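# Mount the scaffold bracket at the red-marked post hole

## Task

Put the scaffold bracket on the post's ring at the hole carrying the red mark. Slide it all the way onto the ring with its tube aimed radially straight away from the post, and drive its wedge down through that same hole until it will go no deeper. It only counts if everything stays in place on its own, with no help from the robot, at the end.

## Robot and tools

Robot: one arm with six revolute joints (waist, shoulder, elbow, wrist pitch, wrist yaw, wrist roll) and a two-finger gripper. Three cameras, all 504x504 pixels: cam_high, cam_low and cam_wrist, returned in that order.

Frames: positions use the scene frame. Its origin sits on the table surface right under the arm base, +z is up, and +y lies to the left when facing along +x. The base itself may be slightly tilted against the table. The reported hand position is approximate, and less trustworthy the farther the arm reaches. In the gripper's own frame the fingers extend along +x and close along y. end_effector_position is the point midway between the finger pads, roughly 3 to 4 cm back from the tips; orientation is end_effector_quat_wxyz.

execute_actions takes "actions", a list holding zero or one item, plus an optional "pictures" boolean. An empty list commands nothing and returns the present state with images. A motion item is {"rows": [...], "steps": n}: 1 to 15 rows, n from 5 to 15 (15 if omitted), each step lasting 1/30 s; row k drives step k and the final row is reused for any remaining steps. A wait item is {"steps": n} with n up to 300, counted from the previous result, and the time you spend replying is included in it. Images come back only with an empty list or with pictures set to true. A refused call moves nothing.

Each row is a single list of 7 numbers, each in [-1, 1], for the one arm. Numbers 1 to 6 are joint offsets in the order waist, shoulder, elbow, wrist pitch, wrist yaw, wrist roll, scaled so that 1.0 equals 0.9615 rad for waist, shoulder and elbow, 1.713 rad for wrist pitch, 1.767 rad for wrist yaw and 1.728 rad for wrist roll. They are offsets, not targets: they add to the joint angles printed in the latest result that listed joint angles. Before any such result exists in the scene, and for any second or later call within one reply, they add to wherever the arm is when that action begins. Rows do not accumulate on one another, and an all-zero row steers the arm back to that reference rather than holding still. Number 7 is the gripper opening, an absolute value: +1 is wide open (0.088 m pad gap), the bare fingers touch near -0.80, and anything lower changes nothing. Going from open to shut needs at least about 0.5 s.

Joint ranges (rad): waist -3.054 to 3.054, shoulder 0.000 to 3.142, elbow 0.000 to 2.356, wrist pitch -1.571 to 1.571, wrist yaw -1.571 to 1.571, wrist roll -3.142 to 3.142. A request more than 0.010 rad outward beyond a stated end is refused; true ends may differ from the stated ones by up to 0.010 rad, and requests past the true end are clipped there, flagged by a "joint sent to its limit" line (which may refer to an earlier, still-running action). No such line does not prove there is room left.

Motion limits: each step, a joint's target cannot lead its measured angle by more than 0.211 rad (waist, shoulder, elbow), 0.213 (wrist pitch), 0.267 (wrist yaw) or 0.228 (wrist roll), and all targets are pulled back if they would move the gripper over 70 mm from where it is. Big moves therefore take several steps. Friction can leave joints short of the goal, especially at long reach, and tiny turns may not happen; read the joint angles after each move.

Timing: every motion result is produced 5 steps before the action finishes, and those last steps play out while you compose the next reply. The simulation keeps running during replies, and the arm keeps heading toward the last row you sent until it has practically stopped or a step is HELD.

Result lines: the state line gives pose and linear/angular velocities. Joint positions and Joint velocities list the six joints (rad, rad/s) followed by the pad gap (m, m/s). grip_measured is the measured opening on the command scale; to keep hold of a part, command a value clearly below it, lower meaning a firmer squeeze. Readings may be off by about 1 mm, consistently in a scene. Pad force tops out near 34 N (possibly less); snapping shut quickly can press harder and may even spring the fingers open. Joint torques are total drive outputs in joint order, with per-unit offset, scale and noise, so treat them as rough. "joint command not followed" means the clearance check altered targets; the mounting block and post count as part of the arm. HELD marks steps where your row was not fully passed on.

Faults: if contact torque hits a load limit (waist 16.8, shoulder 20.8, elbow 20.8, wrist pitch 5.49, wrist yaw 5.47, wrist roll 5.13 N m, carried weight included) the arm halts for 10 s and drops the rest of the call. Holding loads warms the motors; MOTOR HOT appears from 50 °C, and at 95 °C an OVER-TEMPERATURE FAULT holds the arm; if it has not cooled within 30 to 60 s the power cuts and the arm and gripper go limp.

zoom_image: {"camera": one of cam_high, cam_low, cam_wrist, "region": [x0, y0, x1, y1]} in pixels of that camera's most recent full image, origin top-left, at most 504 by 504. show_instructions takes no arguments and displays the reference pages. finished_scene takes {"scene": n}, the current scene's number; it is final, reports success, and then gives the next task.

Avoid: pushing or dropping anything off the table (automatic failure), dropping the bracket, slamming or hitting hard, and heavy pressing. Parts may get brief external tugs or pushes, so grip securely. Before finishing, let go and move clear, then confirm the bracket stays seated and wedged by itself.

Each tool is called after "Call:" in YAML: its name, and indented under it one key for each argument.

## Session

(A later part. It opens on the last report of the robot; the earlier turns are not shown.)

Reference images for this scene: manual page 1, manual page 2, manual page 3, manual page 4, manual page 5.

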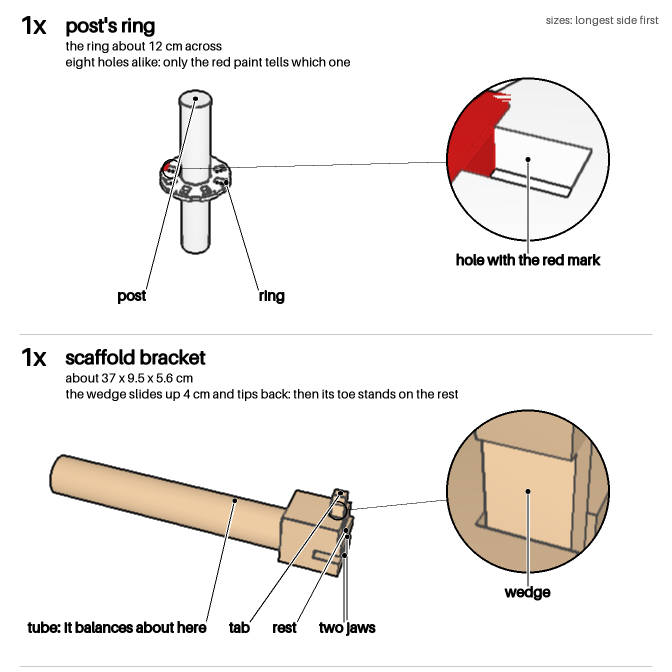

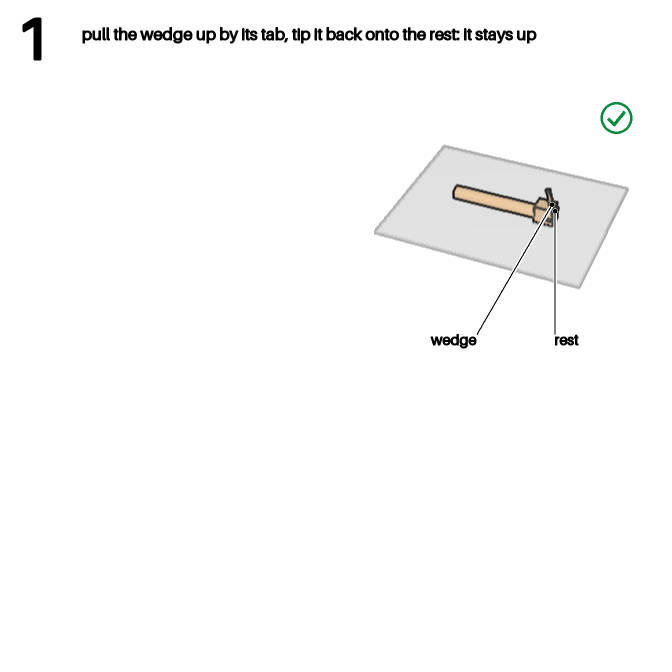

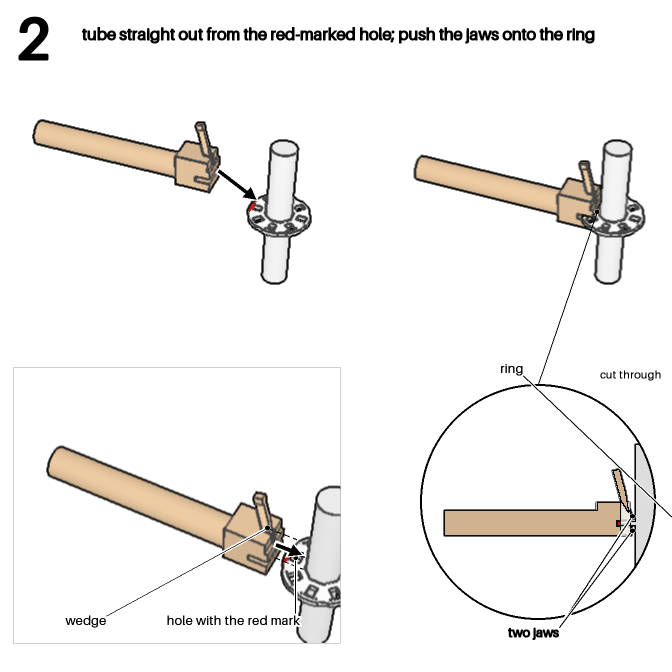

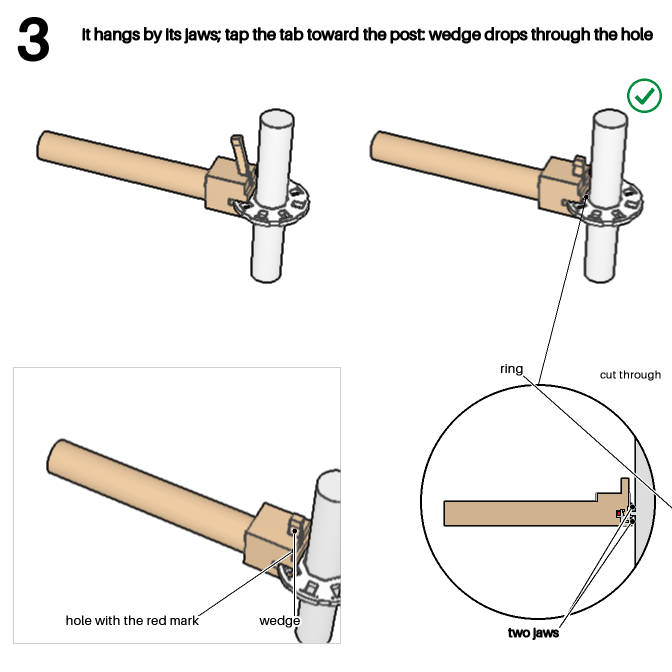

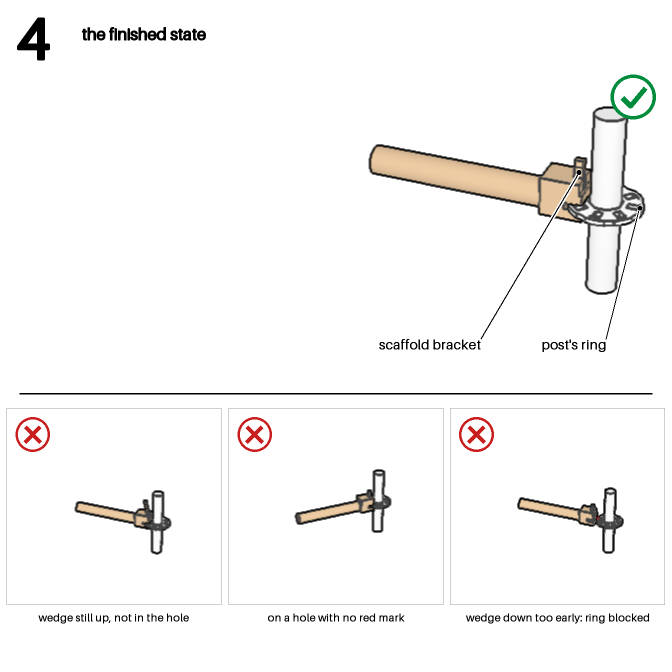

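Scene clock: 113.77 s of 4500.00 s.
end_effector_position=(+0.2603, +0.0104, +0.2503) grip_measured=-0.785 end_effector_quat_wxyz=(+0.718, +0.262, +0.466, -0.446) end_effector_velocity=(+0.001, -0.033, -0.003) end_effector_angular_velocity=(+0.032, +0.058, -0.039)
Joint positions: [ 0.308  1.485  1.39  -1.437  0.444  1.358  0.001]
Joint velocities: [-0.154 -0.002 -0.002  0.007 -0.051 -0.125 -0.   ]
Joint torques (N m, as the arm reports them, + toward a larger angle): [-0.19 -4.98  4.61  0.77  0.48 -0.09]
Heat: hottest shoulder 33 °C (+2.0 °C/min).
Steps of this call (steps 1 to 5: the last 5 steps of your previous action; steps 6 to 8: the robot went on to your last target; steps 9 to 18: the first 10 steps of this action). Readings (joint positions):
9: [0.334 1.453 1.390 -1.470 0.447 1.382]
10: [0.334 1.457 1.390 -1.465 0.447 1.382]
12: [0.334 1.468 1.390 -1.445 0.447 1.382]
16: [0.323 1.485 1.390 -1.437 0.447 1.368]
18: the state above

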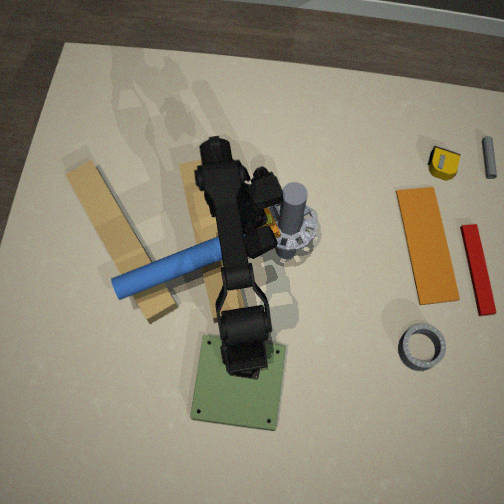

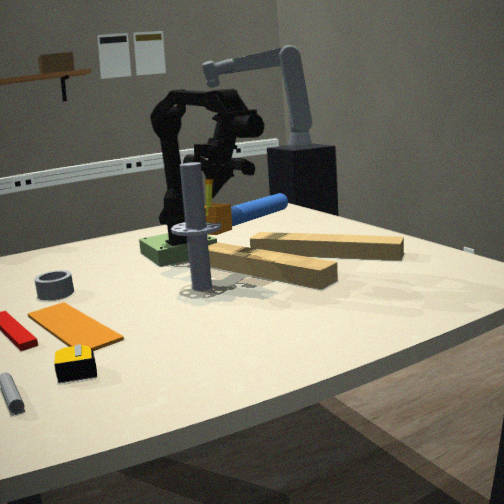

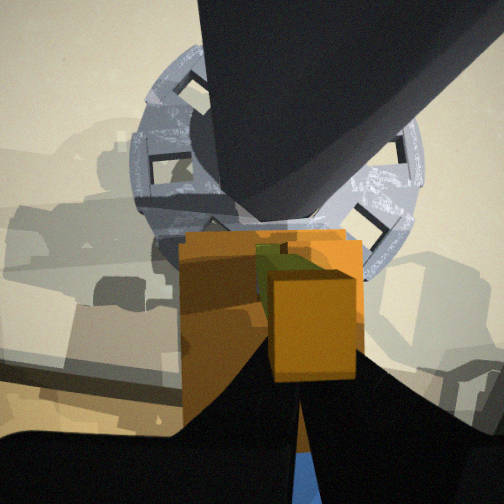

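Tab is tipping upright. Continue.

Call:
execute_actions:
  actions:
    - {"rows":[[-0.01,0,0,0,0,-0.006,-0.9],[-0.02,0,0,0,0,-0.011,-0.9],[-0.03,0,0,0,0,-0.017,-0.9],[-0.035,0,0,0,0,-0.02,-0.9]],"steps":15}
  pictures: true

Call:
zoom_image:
  camera: "cam_low"
  region: [150, 130, 310, 260]

Scene clock: 114.27 s of 4500.00 s.
end_effector_position=(+0.2606, +0.0065, +0.2498) grip_measured=-0.785 end_effector_quat_wxyz=(+0.717, +0.258, +0.472, -0.444) end_effector_velocity=(+0.001, -0.001, -0.002) end_effector_angular_velocity=(+0.004, +0.008, +0.013)
Joint positions: [ 0.289  1.485  1.39  -1.435  0.436  1.326  0.001]
Joint velocities: [-0.007  0.002 -0.002  0.007 -0.007 -0.022 -0.   ]
Joint torques (N m, as the arm reports them, + toward a larger angle): [-1.46 -5.65  4.66  0.49  0.65 -0.06]
Heat: hottest shoulder 32 °C (+1.0 °C/min).
Steps of this call (steps 1 to 5: the last 5 steps of your previous action; steps 6 to 15: the first 10 steps of this action). Readings (joint positions):
6: [0.299 1.485 1.390 -1.436 0.444 1.350]
7: [0.298 1.485 1.390 -1.436 0.444 1.348]
9: [0.293 1.485 1.390 -1.436 0.441 1.338]
13: [0.290 1.485 1.390 -1.435 0.436 1.328]
15: the state above

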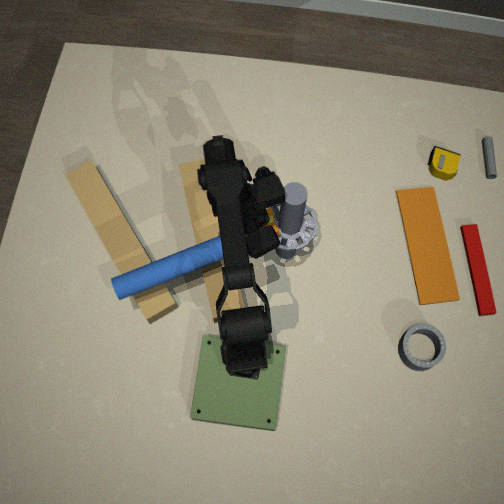

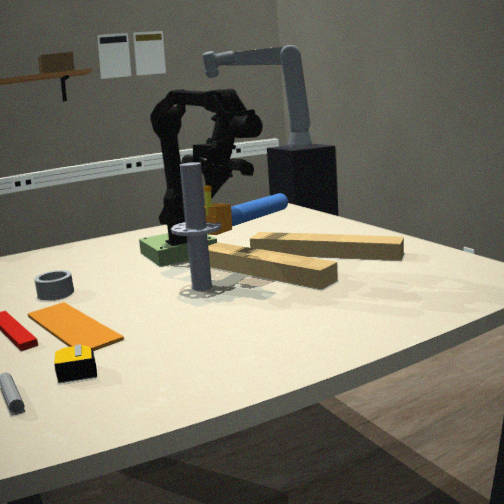

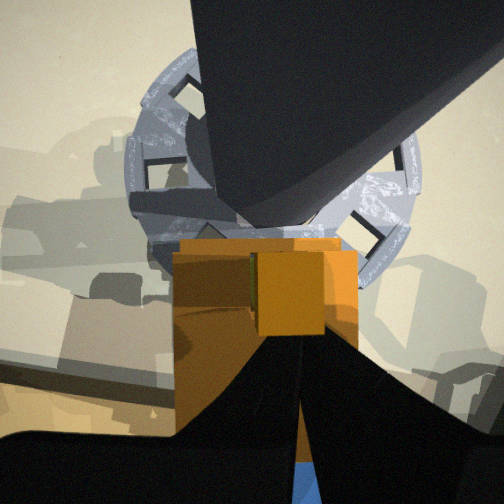

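Region (150, 130, 310, 260) of cam_low's 504x504 image, scaled by 3.150, with more detail than that image has; it fills the top 410 rows of this view, and the rest is white.

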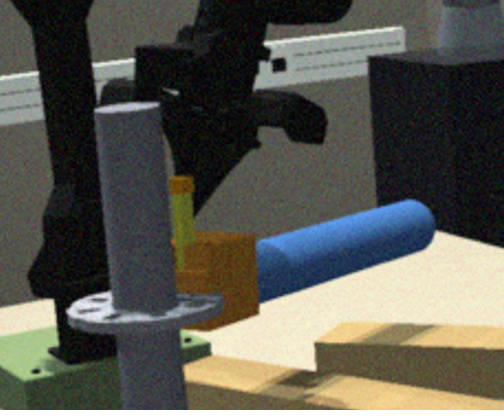

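Call:
execute_actions:
  actions:
    - {"rows":[[0.03,0,0,0,0,0.017,-0.9]],"steps":15}

Call:
execute_actions:
  actions:
    - {"steps":8}
  pictures: true

Call:
zoom_image:
  camera: "cam_low"
  region: [150, 130, 310, 260]

Scene clock: 114.77 s of 4500.00 s.
end_effector_position=(+0.2604, +0.0130, +0.2500) grip_measured=-0.785 end_effector_quat_wxyz=(+0.720, +0.260, +0.469, -0.441) end_effector_velocity=(-0.002, +0.001, -0.002) end_effector_angular_velocity=(+0.005, +0.011, -0.004)
Joint positions: [ 0.315  1.485  1.39  -1.435  0.439  1.353  0.001]
Joint velocities: [ 0.002  0.002 -0.002 -0.007 -0.007  0.007 -0.   ]
Joint torques (N m, as the arm reports them, + toward a larger angle): [ 0.19 -5.62  4.58  0.59  0.22  0.06]
Heat: hottest shoulder 32 °C (+1.0 °C/min).
Steps of this call (steps 1 to 5: the last 5 steps of your previous action; steps 6 to 15: the first 10 steps of this action). Readings (joint positions):
6: [0.291 1.485 1.390 -1.435 0.437 1.330]
7: [0.296 1.485 1.390 -1.435 0.438 1.337]
9: [0.307 1.485 1.390 -1.435 0.439 1.346]
13: [0.314 1.485 1.390 -1.435 0.439 1.352]
15: the state above

Scene clock: 115.03 s of 4500.00 s.
end_effector_position=(+0.2604, +0.0131, +0.2500) grip_measured=-0.785 end_effector_quat_wxyz=(+0.720, +0.261, +0.469, -0.441) end_effector_velocity=(-0.002, -0.000, -0.001) end_effector_angular_velocity=(+0.004, +0.012, +0.005)
Joint positions: [ 0.316  1.485  1.39  -1.435  0.439  1.354  0.001]
Joint velocities: [-0.002 -0.002 -0.002 -0.007 -0.007 -0.007 -0.   ]
Joint torques (N m, as the arm reports them, + toward a larger angle): [ 0.21 -5.56  4.63  0.6   0.2   0.04]
Heat: hottest shoulder 32 °C (+1.0 °C/min).
Kept back: nothing.
Steps of this call (steps 1 to 5: the last 5 steps of your previous action; steps 6 to 8: the robot went on to your last target). Readings (joint positions):
1: [0.315 1.485 1.390 -1.435 0.439 1.353]
2: [0.315 1.485 1.390 -1.435 0.439 1.353]
4: [0.315 1.485 1.390 -1.435 0.439 1.353]
8: the state above

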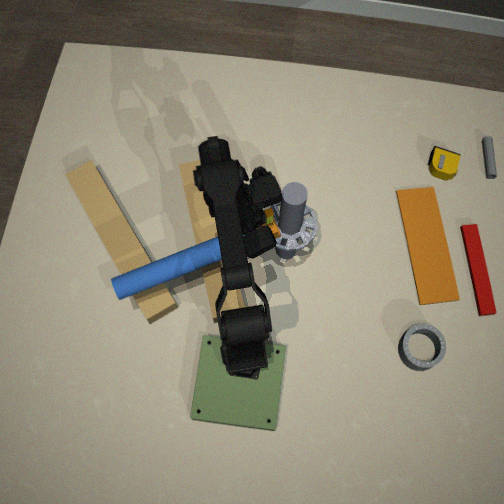

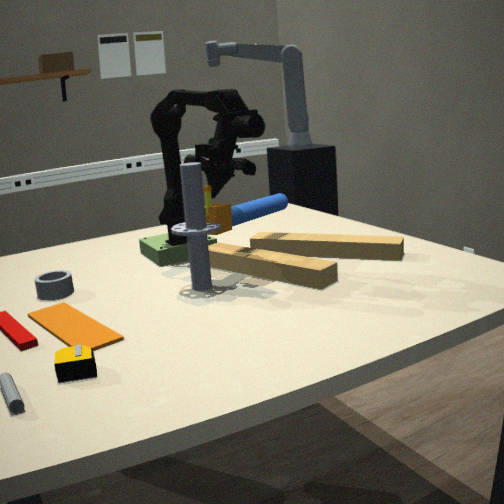

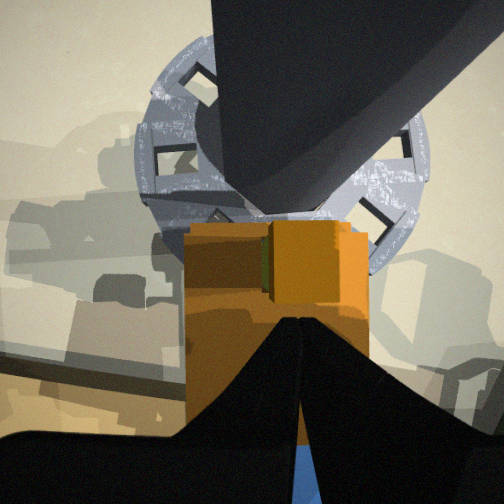

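Region (150, 130, 310, 260) of cam_low's 504x504 image, scaled by 3.150, with more detail than that image has; it fills the top 410 rows of this view, and the rest is white.

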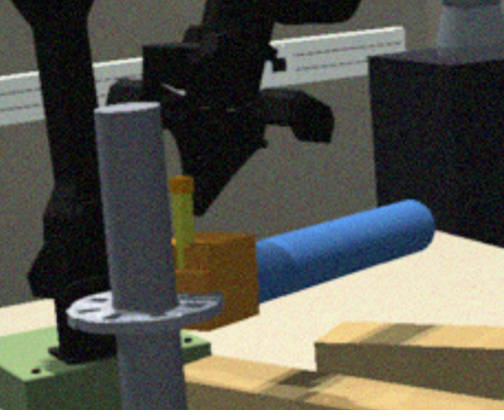

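Call:
execute_actions:
  actions:
    - {"rows":[[0,0.03,0.07,-0.022,0,0,-0.9],[0,0.06,0.14,-0.045,0,0,-0.9],[0,0.084,0.196,-0.0625,0,0,-0.9],[0,0.084,0.196,-0.0625,0,0,-0.9],[0,0.084,0.196,-0.0625,0,0,-0.9],[0,0.084,0.196,-0.0625,0,0,-0.9],[0,0.084,0.196,-0.0625,0,0,-0.9],[-0.03,0.084,0.196,-0.0625,0,-0.017,-0.9],[-0.06,0.084,0.196,-0.0625,0,-0.034,-0.9],[-0.075,0.084,0.196,-0.0625,0,-0.042,-0.9]],"steps":15}

Call:
execute_actions:
  actions:
    - {"steps":10}
  pictures: true

Call:
zoom_image:
  camera: "cam_low"
  region: [150, 130, 310, 260]

Scene clock: 116.37 s of 4500.00 s.
end_effector_position=(+0.2748, +0.0127, +0.2783) grip_measured=-0.785 end_effector_quat_wxyz=(+0.720, +0.261, +0.472, -0.436) end_effector_velocity=(+0.035, -0.060, +0.002) end_effector_angular_velocity=(+0.212, +0.103, +0.045)
Joint positions: [ 0.294  1.553  1.569 -1.53   0.429  1.319  0.001]
Joint velocities: [-0.379  0.056  0.12   0.081 -0.256 -0.447 -0.   ]
Joint torques (N m, as the arm reports them, + toward a larger angle): [-2.01 -4.93  4.54 -0.04  0.92 -0.08]
Heat: hottest shoulder 32 °C (+0.0 °C/min).
Steps of this call (steps 1 to 15: the robot went on to your last target; steps 16 to 30: nothing new was sent; steps 31 to 40: the first 10 steps of this action). Readings (joint positions):
31: [0.316 1.489 1.398 -1.444 0.438 1.354]
32: [0.316 1.501 1.423 -1.467 0.438 1.354]
34: [0.316 1.533 1.497 -1.498 0.438 1.354]
38: [0.314 1.550 1.561 -1.530 0.438 1.348]
40: the state above

Scene clock: 116.70 s of 4500.00 s.
end_effector_position=(+0.2774, +0.0073, +0.2787) grip_measured=-0.785 end_effector_quat_wxyz=(+0.719, +0.260, +0.477, -0.434) end_effector_velocity=(-0.004, -0.004, -0.001) end_effector_angular_velocity=(-0.015, +0.027, -0.001)
Joint positions: [ 0.268  1.559  1.579 -1.528  0.42   1.285  0.001]
Joint velocities: [-0.007  0.002 -0.002 -0.022  0.007 -0.007 -0.   ]
Joint torques (N m, as the arm reports them, + toward a larger angle): [-2.51 -5.15  4.53 -0.38  1.14 -0.1 ]
Heat: hottest shoulder 32 °C (+0.0 °C/min).
Kept back: nothing.
Steps of this call (steps 1 to 5: the last 5 steps of your previous action; steps 6 to 10: the robot went on to your last target). Readings (joint positions):
1: [0.282 1.554 1.573 -1.528 0.424 1.308]
2: [0.275 1.556 1.576 -1.527 0.421 1.301]
4: [0.269 1.557 1.578 -1.528 0.420 1.292]
8: [0.268 1.558 1.579 -1.528 0.420 1.286]
10: the state above

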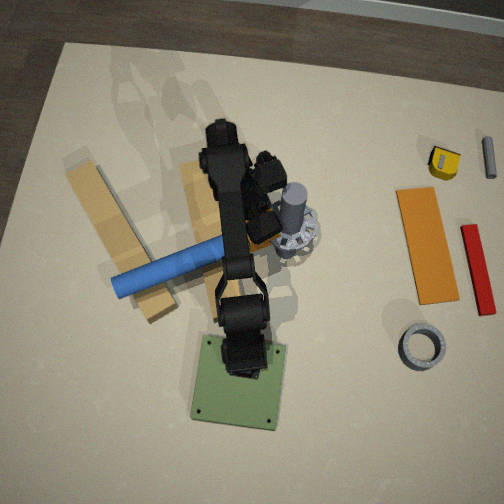

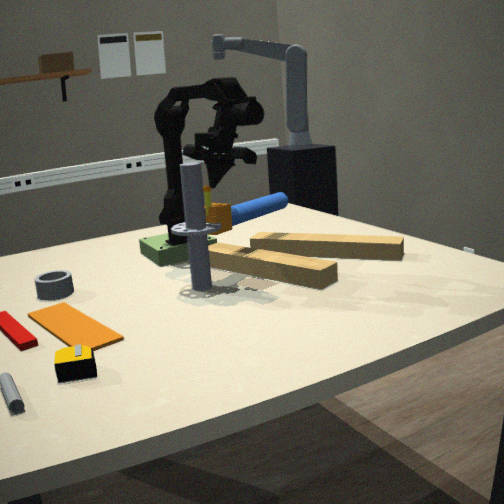

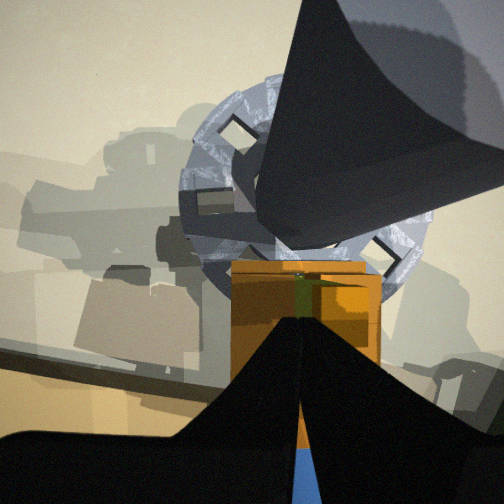

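Region (150, 130, 310, 260) of cam_low's 504x504 image, scaled by 3.150, with more detail than that image has; it fills the top 410 rows of this view, and the rest is white.

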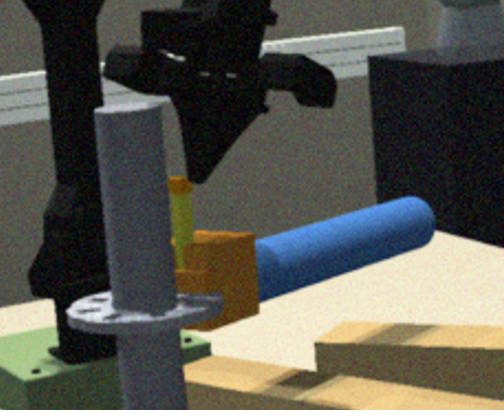

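Call:
execute_actions:
  actions:
    - {"rows":[[0.2,-0.03,0,-0.017,0.015,0,-0.9],[0.2,-0.03,0,-0.017,0.015,0,-0.9],[0.2,-0.03,0,-0.017,0.015,0,-0.9],[0.2,-0.03,0,-0.017,0.015,0,-0.9],[0.2,-0.03,0,-0.017,0.015,0,-0.9],[0.2,-0.03,0,-0.017,0.015,-1,-0.9]],"steps":15}

Call:
execute_actions:
  actions:
    - {"steps":15}

Scene clock: 117.43 s of 4500.00 s.
end_effector_position=(+0.2646, +0.0532, +0.2857) grip_measured=-0.785 end_effector_quat_wxyz=(+0.784, +0.083, +0.544, -0.287) end_effector_velocity=(-0.003, -0.002, +0.001) end_effector_angular_velocity=(-0.477, +0.721, +1.781)
Joint positions: [ 0.456  1.536  1.579 -1.553  0.443  0.966  0.001]
Joint velocities: [-0.007 -0.007 -0.002 -0.007 -0.007 -1.985 -0.   ]
Joint torques (N m, as the arm reports them, + toward a larger angle): [ 0.26 -6.59  4.49  0.43  0.42 -0.08]
Heat: hottest shoulder 32 °C (+0.0 °C/min).
Steps of this call (steps 1 to 12: the robot went on to your last target; steps 13 to 22: the first 10 steps of this action). Readings (joint positions):
13: [0.283 1.557 1.579 -1.531 0.436 1.284]
14: [0.326 1.555 1.579 -1.545 0.446 1.284]
16: [0.411 1.548 1.579 -1.552 0.444 1.284]
20: [0.456 1.536 1.579 -1.553 0.443 1.098]
22: the state above

Scene clock: 117.93 s of 4500.00 s.
end_effector_position=(+0.2645, +0.0535, +0.2857) grip_measured=-0.785 end_effector_quat_wxyz=(+0.729, -0.299, +0.615, +0.005) end_effector_velocity=(+0.001, +0.001, -0.000) end_effector_angular_velocity=(-0.473, +0.712, +1.786)
Joint positions: [ 0.457  1.536  1.579 -1.554  0.443 -0.022  0.001]
Joint velocities: [-0.002 -0.002 -0.002  0.007 -0.007 -1.985 -0.   ]
Joint torques (N m, as the arm reports them, + toward a larger angle): [ 0.23 -6.65  4.52  0.45  0.36 -0.07]
Heat: hottest shoulder 32 °C (+0.0 °C/min).
Kept back: nothing.
Steps of this call (steps 1 to 5: the last 5 steps of your previous action; steps 6 to 15: the robot went on to your last target). Readings (joint positions):
1: [0.456 1.536 1.579 -1.553 0.443 0.900]
2: [0.456 1.536 1.579 -1.553 0.443 0.834]
4: [0.456 1.536 1.579 -1.553 0.443 0.703]
8: [0.457 1.536 1.579 -1.554 0.443 0.439]
15: the state above

Call:
execute_actions:
  actions:
    - {"rows":[[0,0,0,0,0,-0.95,-0.9]],"steps":15}

Call:
execute_actions:
  actions:
    - {"steps":18}
  pictures: true

Scene clock: 118.40 s of 4500.00 s.
end_effector_position=(+0.2645, +0.0535, +0.2857) grip_measured=-0.785 end_effector_quat_wxyz=(-0.521, +0.592, -0.549, -0.278) end_effector_velocity=(-0.005, -0.002, -0.001) end_effector_angular_velocity=(-0.485, +0.738, +1.786)
Joint positions: [ 0.457  1.536  1.579 -1.554  0.443 -0.943  0.001]
Joint velocities: [-0.002 -0.002 -0.002 -0.022 -0.007 -1.985 -0.001]
Joint torques (N m, as the arm reports them, + toward a larger angle): [-0.02 -5.91  4.52  0.62  0.23 -0.07]
Heat: hottest shoulder 32 °C (+0.0 °C/min).
Steps of this call (steps 1 to 4: the robot went on to your last target; steps 5 to 14: the first 10 steps of this action). Readings (joint positions):
5: [0.457 1.536 1.579 -1.554 0.443 -0.350]
6: [0.457 1.536 1.579 -1.554 0.443 -0.416]
8: [0.457 1.536 1.579 -1.554 0.443 -0.548]
12: [0.457 1.536 1.579 -1.554 0.443 -0.811]
14: the state above

Scene clock: 119.00 s of 4500.00 s.
end_effector_position=(+0.2647, +0.0536, +0.2857) grip_measured=-0.785 end_effector_quat_wxyz=(-0.281, +0.737, -0.417, -0.452) end_effector_velocity=(-0.003, -0.000, -0.002) end_effector_angular_velocity=(+0.001, +0.040, +0.054)
Joint positions: [ 0.457  1.536  1.579 -1.553  0.443 -1.657  0.001]
Joint velocities: [-0.007 -0.002 -0.002 -0.007 -0.022 -0.066  0.   ]
Joint torques (N m, as the arm reports them, + toward a larger angle): [-0.09 -5.81  4.49  0.57  0.23 -0.07]
Heat: hottest shoulder 32 °C (+0.0 °C/min).
Kept back: nothing.
Steps of this call (steps 1 to 5: the last 5 steps of your previous action; steps 6 to 18: the robot went on to your last target). Readings (joint positions):
1: [0.457 1.536 1.579 -1.554 0.443 -1.009]
2: [0.457 1.536 1.579 -1.554 0.443 -1.075]
4: [0.457 1.536 1.579 -1.554 0.443 -1.206]
8: [0.457 1.536 1.579 -1.554 0.443 -1.470]
18: the state above

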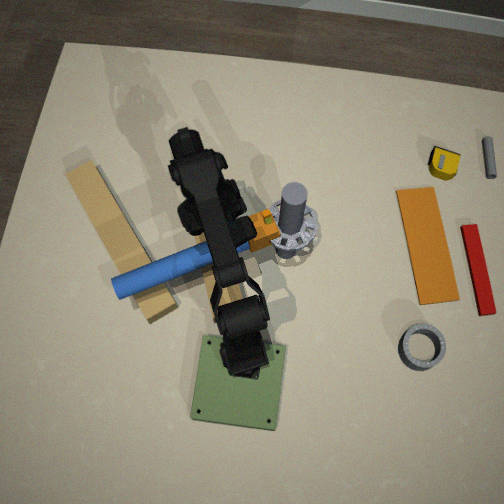

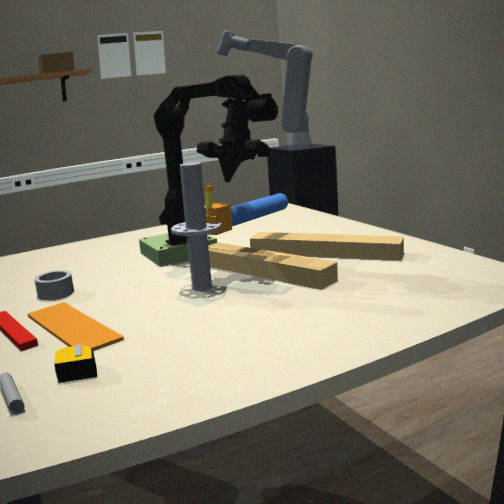

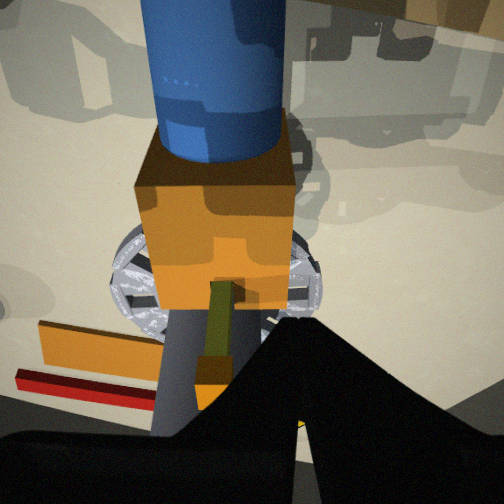

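Call:
zoom_image:
  camera: "cam_low"
  region: [150, 130, 310, 260]

Call:
zoom_image:
  camera: "cam_high"
  region: [200, 160, 330, 280]

Region (150, 130, 310, 260) of cam_low's 504x504 image, scaled by 3.150, with more detail than that image has; it fills the top 410 rows of this view, and the rest is white.

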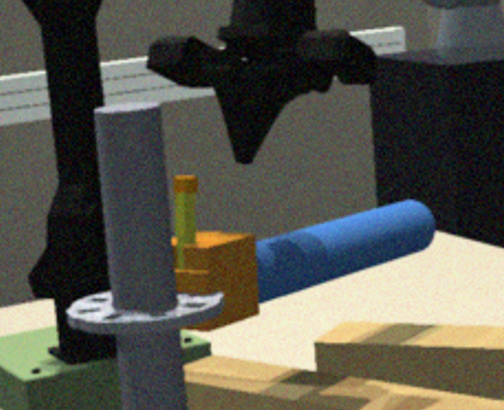

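Region (200, 160, 330, 280) of cam_high's 504x504 image, scaled by 3.877, with more detail than that image has; it fills the top 465 rows of this view, and the rest is white.

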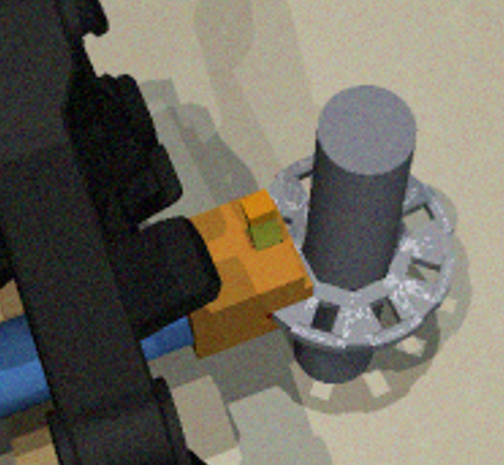

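Call:
execute_actions:
  actions:
    - {"rows":[[-0.05,-0.01,0,-0.006,0,-0.03,-0.9],[-0.1,-0.018,0,-0.01,0,-0.06,-0.9],[-0.15,-0.018,0,-0.01,0,-0.09,-0.9],[-0.19,-0.018,0,-0.01,0,-0.107,-0.9],[-0.215,-0.018,0,-0.01,0,-0.118,-0.9]],"steps":15}

Call:
execute_actions:
  actions:
    - {"steps":10}
  pictures: true

Call:
zoom_image:
  camera: "cam_low"
  region: [150, 130, 310, 260]

Scene clock: 120.07 s of 4500.00 s.
end_effector_position=(+0.2660, -0.0025, +0.2880) grip_measured=-0.785 end_effector_quat_wxyz=(-0.257, +0.718, -0.447, -0.468) end_effector_velocity=(-0.004, -0.012, +0.003) end_effector_angular_velocity=(-0.029, +0.052, +0.088)
Joint positions: [ 0.255  1.525  1.579 -1.567  0.444 -1.848  0.001]
Joint velocities: [-0.037 -0.017 -0.007 -0.007  0.007 -0.139 -0.   ]
Joint torques (N m, as the arm reports them, + toward a larger angle): [ 0.02 -6.32  4.44  0.38  0.18 -0.1 ]
Heat: hottest shoulder 32 °C (+0.0 °C/min).
Steps of this call (steps 1 to 22: the robot went on to your last target; steps 23 to 32: the first 10 steps of this action). Readings (joint positions):
23: [0.453 1.536 1.579 -1.553 0.443 -1.672]
24: [0.439 1.535 1.579 -1.554 0.442 -1.695]
26: [0.376 1.532 1.579 -1.562 0.441 -1.761]
30: [0.264 1.526 1.579 -1.567 0.445 -1.836]
32: the state above

Scene clock: 120.40 s of 4500.00 s.
end_effector_position=(+0.2660, -0.0029, +0.2880) grip_measured=-0.785 end_effector_quat_wxyz=(-0.254, +0.719, -0.445, -0.470) end_effector_velocity=(-0.003, +0.002, -0.003) end_effector_angular_velocity=(+0.017, +0.020, +0.006)
Joint positions: [ 0.253  1.525  1.579 -1.567  0.444 -1.858  0.001]
Joint velocities: [-0.002 -0.002 -0.007 -0.007 -0.022 -0.007 -0.   ]
Joint torques (N m, as the arm reports them, + toward a larger angle): [-0.27 -6.41  4.48  0.36  0.16 -0.1 ]
Heat: hottest shoulder 32 °C (+0.0 °C/min).
Kept back: nothing.
Steps of this call (steps 1 to 5: the last 5 steps of your previous action; steps 6 to 10: the robot went on to your last target). Readings (joint positions):
1: [0.255 1.525 1.579 -1.567 0.444 -1.851]
2: [0.255 1.525 1.579 -1.567 0.444 -1.854]
4: [0.255 1.525 1.579 -1.567 0.444 -1.856]
8: [0.253 1.525 1.579 -1.567 0.444 -1.858]
10: the state above

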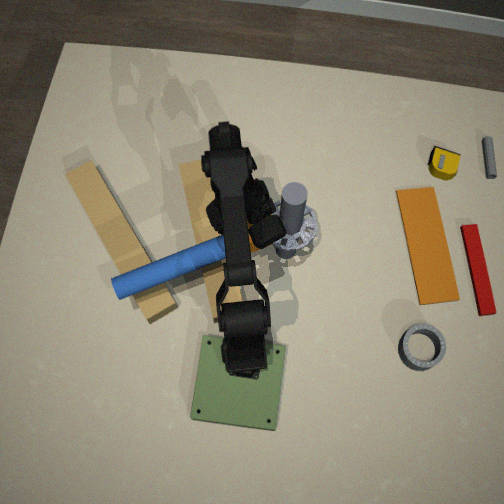

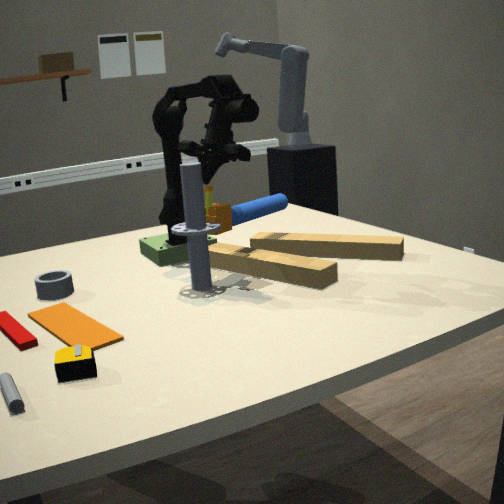

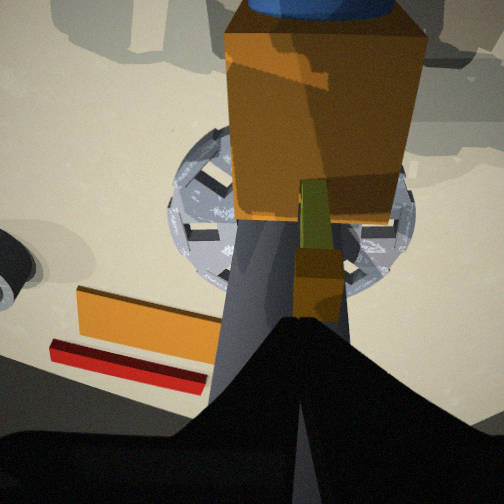

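Region (150, 130, 310, 260) of cam_low's 504x504 image, scaled by 3.150, with more detail than that image has; it fills the top 410 rows of this view, and the rest is white.

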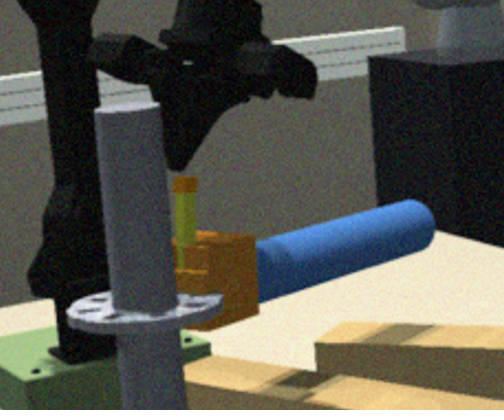

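Call:
execute_actions:
  actions:
    - {"rows":[[0.01,-0.015,-0.04,0.017,0,0.006,-0.9],[0.018,-0.03,-0.085,0.035,0,0.01,-0.9]],"steps":15}

Call:
execute_actions:
  actions:
    - {"steps":8}
  pictures: true

Call:
zoom_image:
  camera: "cam_low"
  region: [150, 130, 310, 260]

Scene clock: 121.17 s of 4500.00 s.
end_effector_position=(+0.2653, -0.0013, +0.2824) grip_measured=-0.785 end_effector_quat_wxyz=(-0.262, +0.727, -0.441, -0.456) end_effector_velocity=(+0.002, +0.002, -0.001) end_effector_angular_velocity=(+0.016, -0.032, -0.003)
Joint positions: [ 0.265  1.491  1.52  -1.513  0.455 -1.844  0.001]
Joint velocities: [ 0.002 -0.017 -0.022  0.037 -0.007  0.007 -0.   ]
Joint torques (N m, as the arm reports them, + toward a larger angle): [ 0.53 -4.9   2.6   0.87 -0.24  0.07]
Heat: hottest shoulder 32 °C (+0.0 °C/min).
Steps of this call (steps 1 to 13: the robot went on to your last target; steps 14 to 23: the first 10 steps of this action). Readings (joint positions):
14: [0.253 1.523 1.575 -1.564 0.444 -1.858]
15: [0.255 1.517 1.562 -1.549 0.444 -1.855]
17: [0.263 1.505 1.536 -1.529 0.452 -1.848]
21: [0.265 1.493 1.522 -1.514 0.454 -1.845]
23: the state above

Scene clock: 121.43 s of 4500.00 s.
end_effector_position=(+0.2653, -0.0013, +0.2823) grip_measured=-0.785 end_effector_quat_wxyz=(-0.263, +0.727, -0.441, -0.456) end_effector_velocity=(-0.002, -0.002, +0.001) end_effector_angular_velocity=(-0.009, +0.004, +0.003)
Joint positions: [ 0.265  1.49   1.519 -1.511  0.455 -1.843  0.001]
Joint velocities: [-0.002 -0.007 -0.002 -0.007  0.007 -0.007 -0.   ]
Joint torques (N m, as the arm reports them, + toward a larger angle): [ 0.46 -4.9   2.53  0.92 -0.24  0.05]
Heat: hottest shoulder 32 °C (+0.0 °C/min).
Kept back: nothing.
Steps of this call (steps 1 to 5: the last 5 steps of your previous action; steps 6 to 8: the robot went on to your last target). Readings (joint positions):
1: [0.265 1.491 1.520 -1.512 0.455 -1.844]
2: [0.265 1.491 1.520 -1.512 0.455 -1.844]
4: [0.265 1.490 1.519 -1.511 0.455 -1.843]
8: the state above

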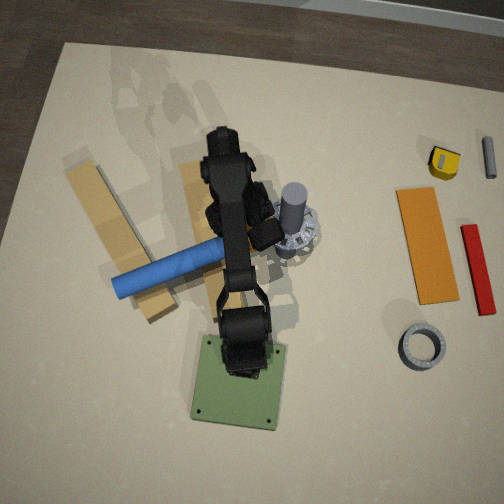

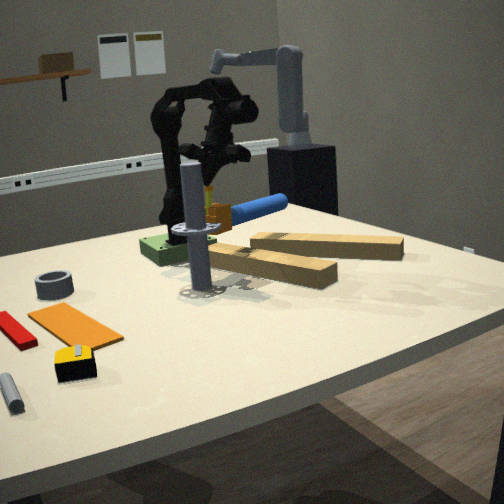

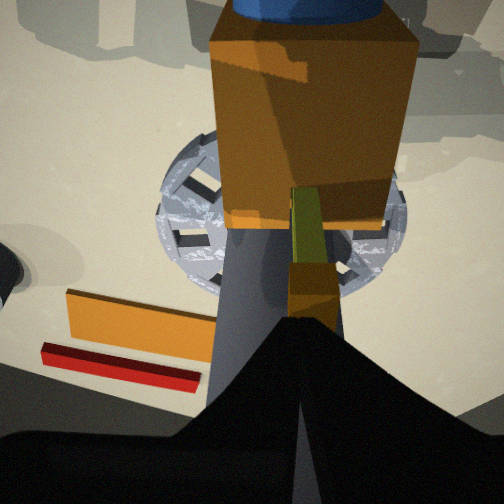

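Region (150, 130, 310, 260) of cam_low's 504x504 image, scaled by 3.150, with more detail than that image has; it fills the top 410 rows of this view, and the rest is white.

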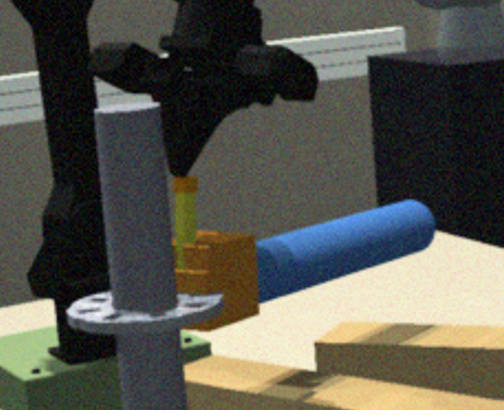

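Call:
execute_actions:
  actions:
    - {"rows":[[0,-0.005,-0.02,0.008,0,0,-0.9],[0,-0.01,-0.04,0.017,0,0,-0.9],[0,-0.015,-0.06,0.025,0,0,-0.9]],"steps":15}

Call:
execute_actions:
  actions:
    - {"steps":8}
  pictures: true

Call:
zoom_image:
  camera: "cam_low"
  region: [150, 130, 310, 260]

Scene clock: 122.00 s of 4500.00 s.
end_effector_position=(+0.2648, -0.0021, +0.2815) grip_measured=-0.785 end_effector_quat_wxyz=(-0.270, +0.734, -0.437, -0.445) end_effector_velocity=(-0.003, -0.002, +0.000) end_effector_angular_velocity=(-0.007, -0.006, +0.003)
Joint positions: [ 0.266  1.464  1.488 -1.477  0.461 -1.843  0.001]
Joint velocities: [-0.002 -0.017 -0.017  0.007  0.007 -0.007 -0.   ]
Joint torques (N m, as the arm reports them, + toward a larger angle): [-0.06 -3.89  2.25  1.23 -0.08 -0.02]
Heat: hottest shoulder 32 °C (+0.0 °C/min).
Steps of this call (steps 1 to 7: the robot went on to your last target; steps 8 to 17: the first 10 steps of this action). Readings (joint positions):
8: [0.265 1.489 1.518 -1.510 0.455 -1.843]
9: [0.265 1.486 1.515 -1.506 0.455 -1.843]
11: [0.266 1.474 1.500 -1.490 0.458 -1.843]
15: [0.266 1.465 1.489 -1.479 0.460 -1.843]
17: the state above

Scene clock: 122.27 s of 4500.00 s.
end_effector_position=(+0.2648, -0.0022, +0.2815) grip_measured=-0.785 end_effector_quat_wxyz=(-0.270, +0.734, -0.437, -0.444) end_effector_velocity=(-0.002, +0.001, -0.001) end_effector_angular_velocity=(+0.004, +0.012, +0.010)
Joint positions: [ 0.266  1.463  1.487 -1.476  0.462 -1.843  0.001]
Joint velocities: [ 0.002 -0.002 -0.002 -0.007 -0.007 -0.007 -0.   ]
Joint torques (N m, as the arm reports them, + toward a larger angle): [-0.08 -3.9   2.15  1.24 -0.09 -0.01]
Heat: hottest shoulder 32 °C (+0.0 °C/min).
Kept back: nothing.
Steps of this call (steps 1 to 5: the last 5 steps of your previous action; steps 6 to 8: the robot went on to your last target). Readings (joint positions):
1: [0.266 1.464 1.488 -1.477 0.462 -1.843]
2: [0.266 1.464 1.488 -1.476 0.462 -1.843]
4: [0.266 1.463 1.487 -1.476 0.462 -1.843]
8: the state above

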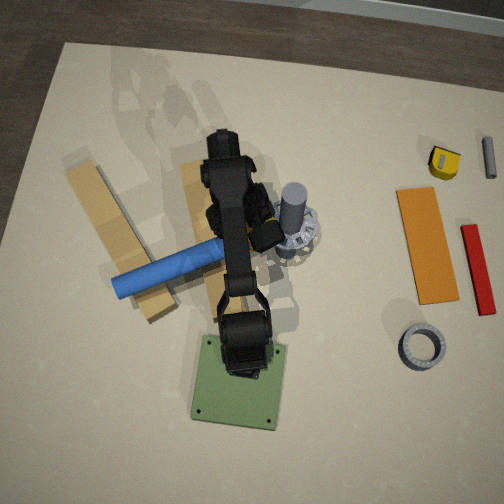

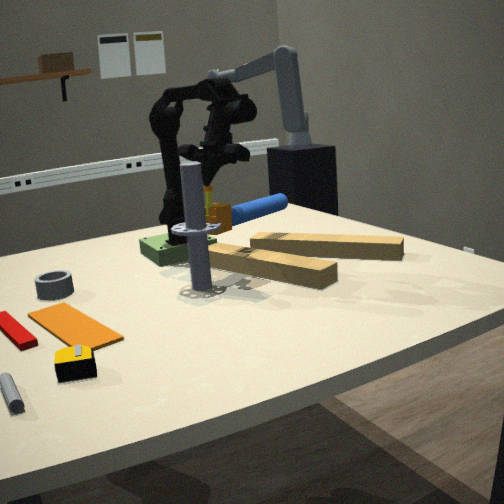

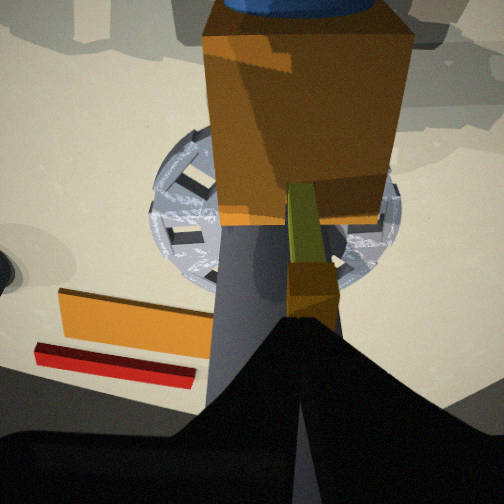

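Region (150, 130, 310, 260) of cam_low's 504x504 image, scaled by 3.150, with more detail than that image has; it fills the top 410 rows of this view, and the rest is white.

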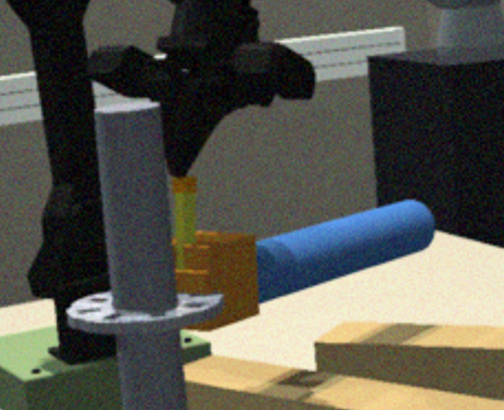

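Call:
execute_actions:
  actions:
    - {"rows":[[0.05,0.03,0.08,-0.03,0,0.03,-0.9],[0.1,0.05,0.12,-0.045,0,0.06,-0.9]],"steps":15}

Call:
execute_actions:
  actions:
    - {"steps":10}
  pictures: true

Call:
zoom_image:
  camera: "cam_high"
  region: [230, 170, 330, 270]

Scene clock: 123.30 s of 4500.00 s.
end_effector_position=(+0.2678, +0.0240, +0.2986) grip_measured=-0.785 end_effector_quat_wxyz=(-0.284, +0.740, -0.425, -0.437) end_effector_velocity=(-0.000, +0.002, +0.002) end_effector_angular_velocity=(+0.024, +0.006, -0.019)
Joint positions: [ 0.359  1.502  1.592 -1.547  0.462 -1.744  0.001]
Joint velocities: [-0.002  0.012  0.027 -0.022 -0.022  0.022 -0.   ]
Joint torques (N m, as the arm reports them, + toward a larger angle): [ 0.23 -4.66  5.23  0.41  0.21  0.05]
Heat: hottest shoulder 32 °C (+0.0 °C/min).
Steps of this call (steps 1 to 15: the robot went on to your last target; steps 16 to 21: nothing new was sent; steps 22 to 31: the first 10 steps of this action). Readings (joint positions):
22: [0.270 1.465 1.497 -1.484 0.463 -1.832]
23: [0.285 1.476 1.518 -1.505 0.463 -1.808]
25: [0.329 1.496 1.558 -1.521 0.462 -1.772]
29: [0.358 1.502 1.588 -1.545 0.462 -1.748]
31: the state above

Scene clock: 123.63 s of 4500.00 s.
end_effector_position=(+0.2677, +0.0241, +0.2985) grip_measured=-0.785 end_effector_quat_wxyz=(-0.284, +0.739, -0.426, -0.437) end_effector_velocity=(-0.005, -0.001, -0.001) end_effector_angular_velocity=(-0.006, +0.032, +0.018)
Joint positions: [ 0.36   1.504  1.594 -1.55   0.462 -1.741  0.001]
Joint velocities: [-0.002 -0.002 -0.002 -0.022 -0.007 -0.022 -0.   ]
Joint torques (N m, as the arm reports them, + toward a larger angle): [ 0.19 -4.72  5.19  0.45  0.21  0.06]
Heat: hottest shoulder 32 °C (+0.0 °C/min).
Kept back: nothing.
Steps of this call (steps 1 to 5: the last 5 steps of your previous action; steps 6 to 10: the robot went on to your last target). Readings (joint positions):
1: [0.359 1.503 1.593 -1.548 0.462 -1.744]
2: [0.359 1.503 1.593 -1.548 0.462 -1.743]
4: [0.359 1.504 1.594 -1.549 0.462 -1.742]
8: [0.360 1.504 1.594 -1.550 0.462 -1.741]
10: the state above

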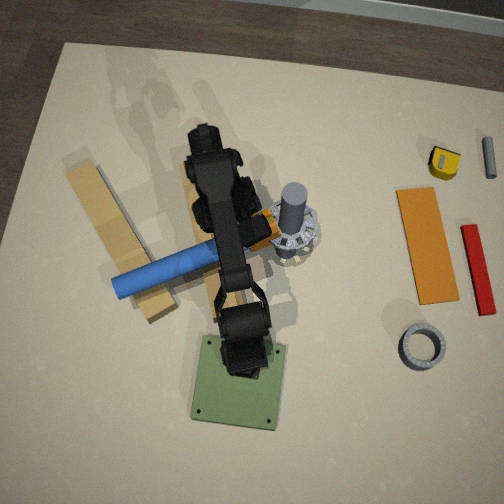

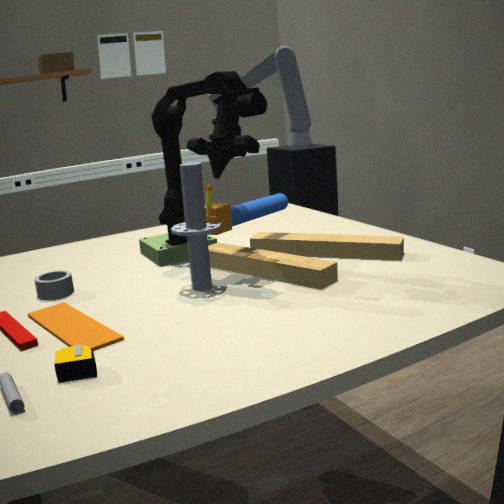

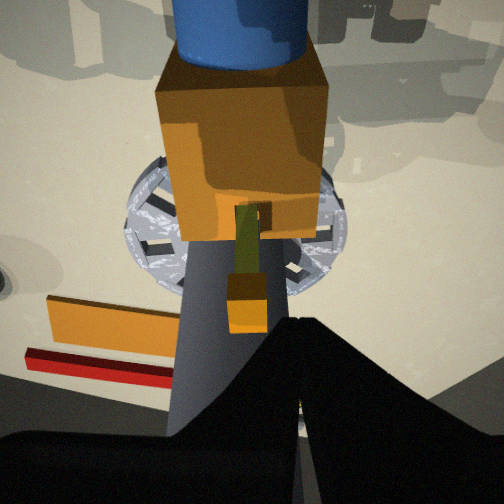

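Region (230, 170, 330, 270) of cam_high's 504x504 image, scaled by 5.040, with more detail than that image has.

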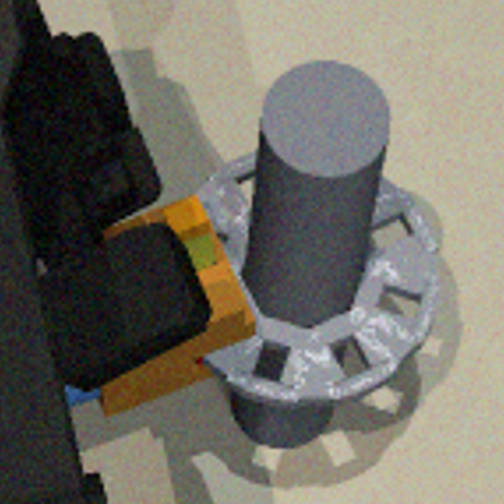

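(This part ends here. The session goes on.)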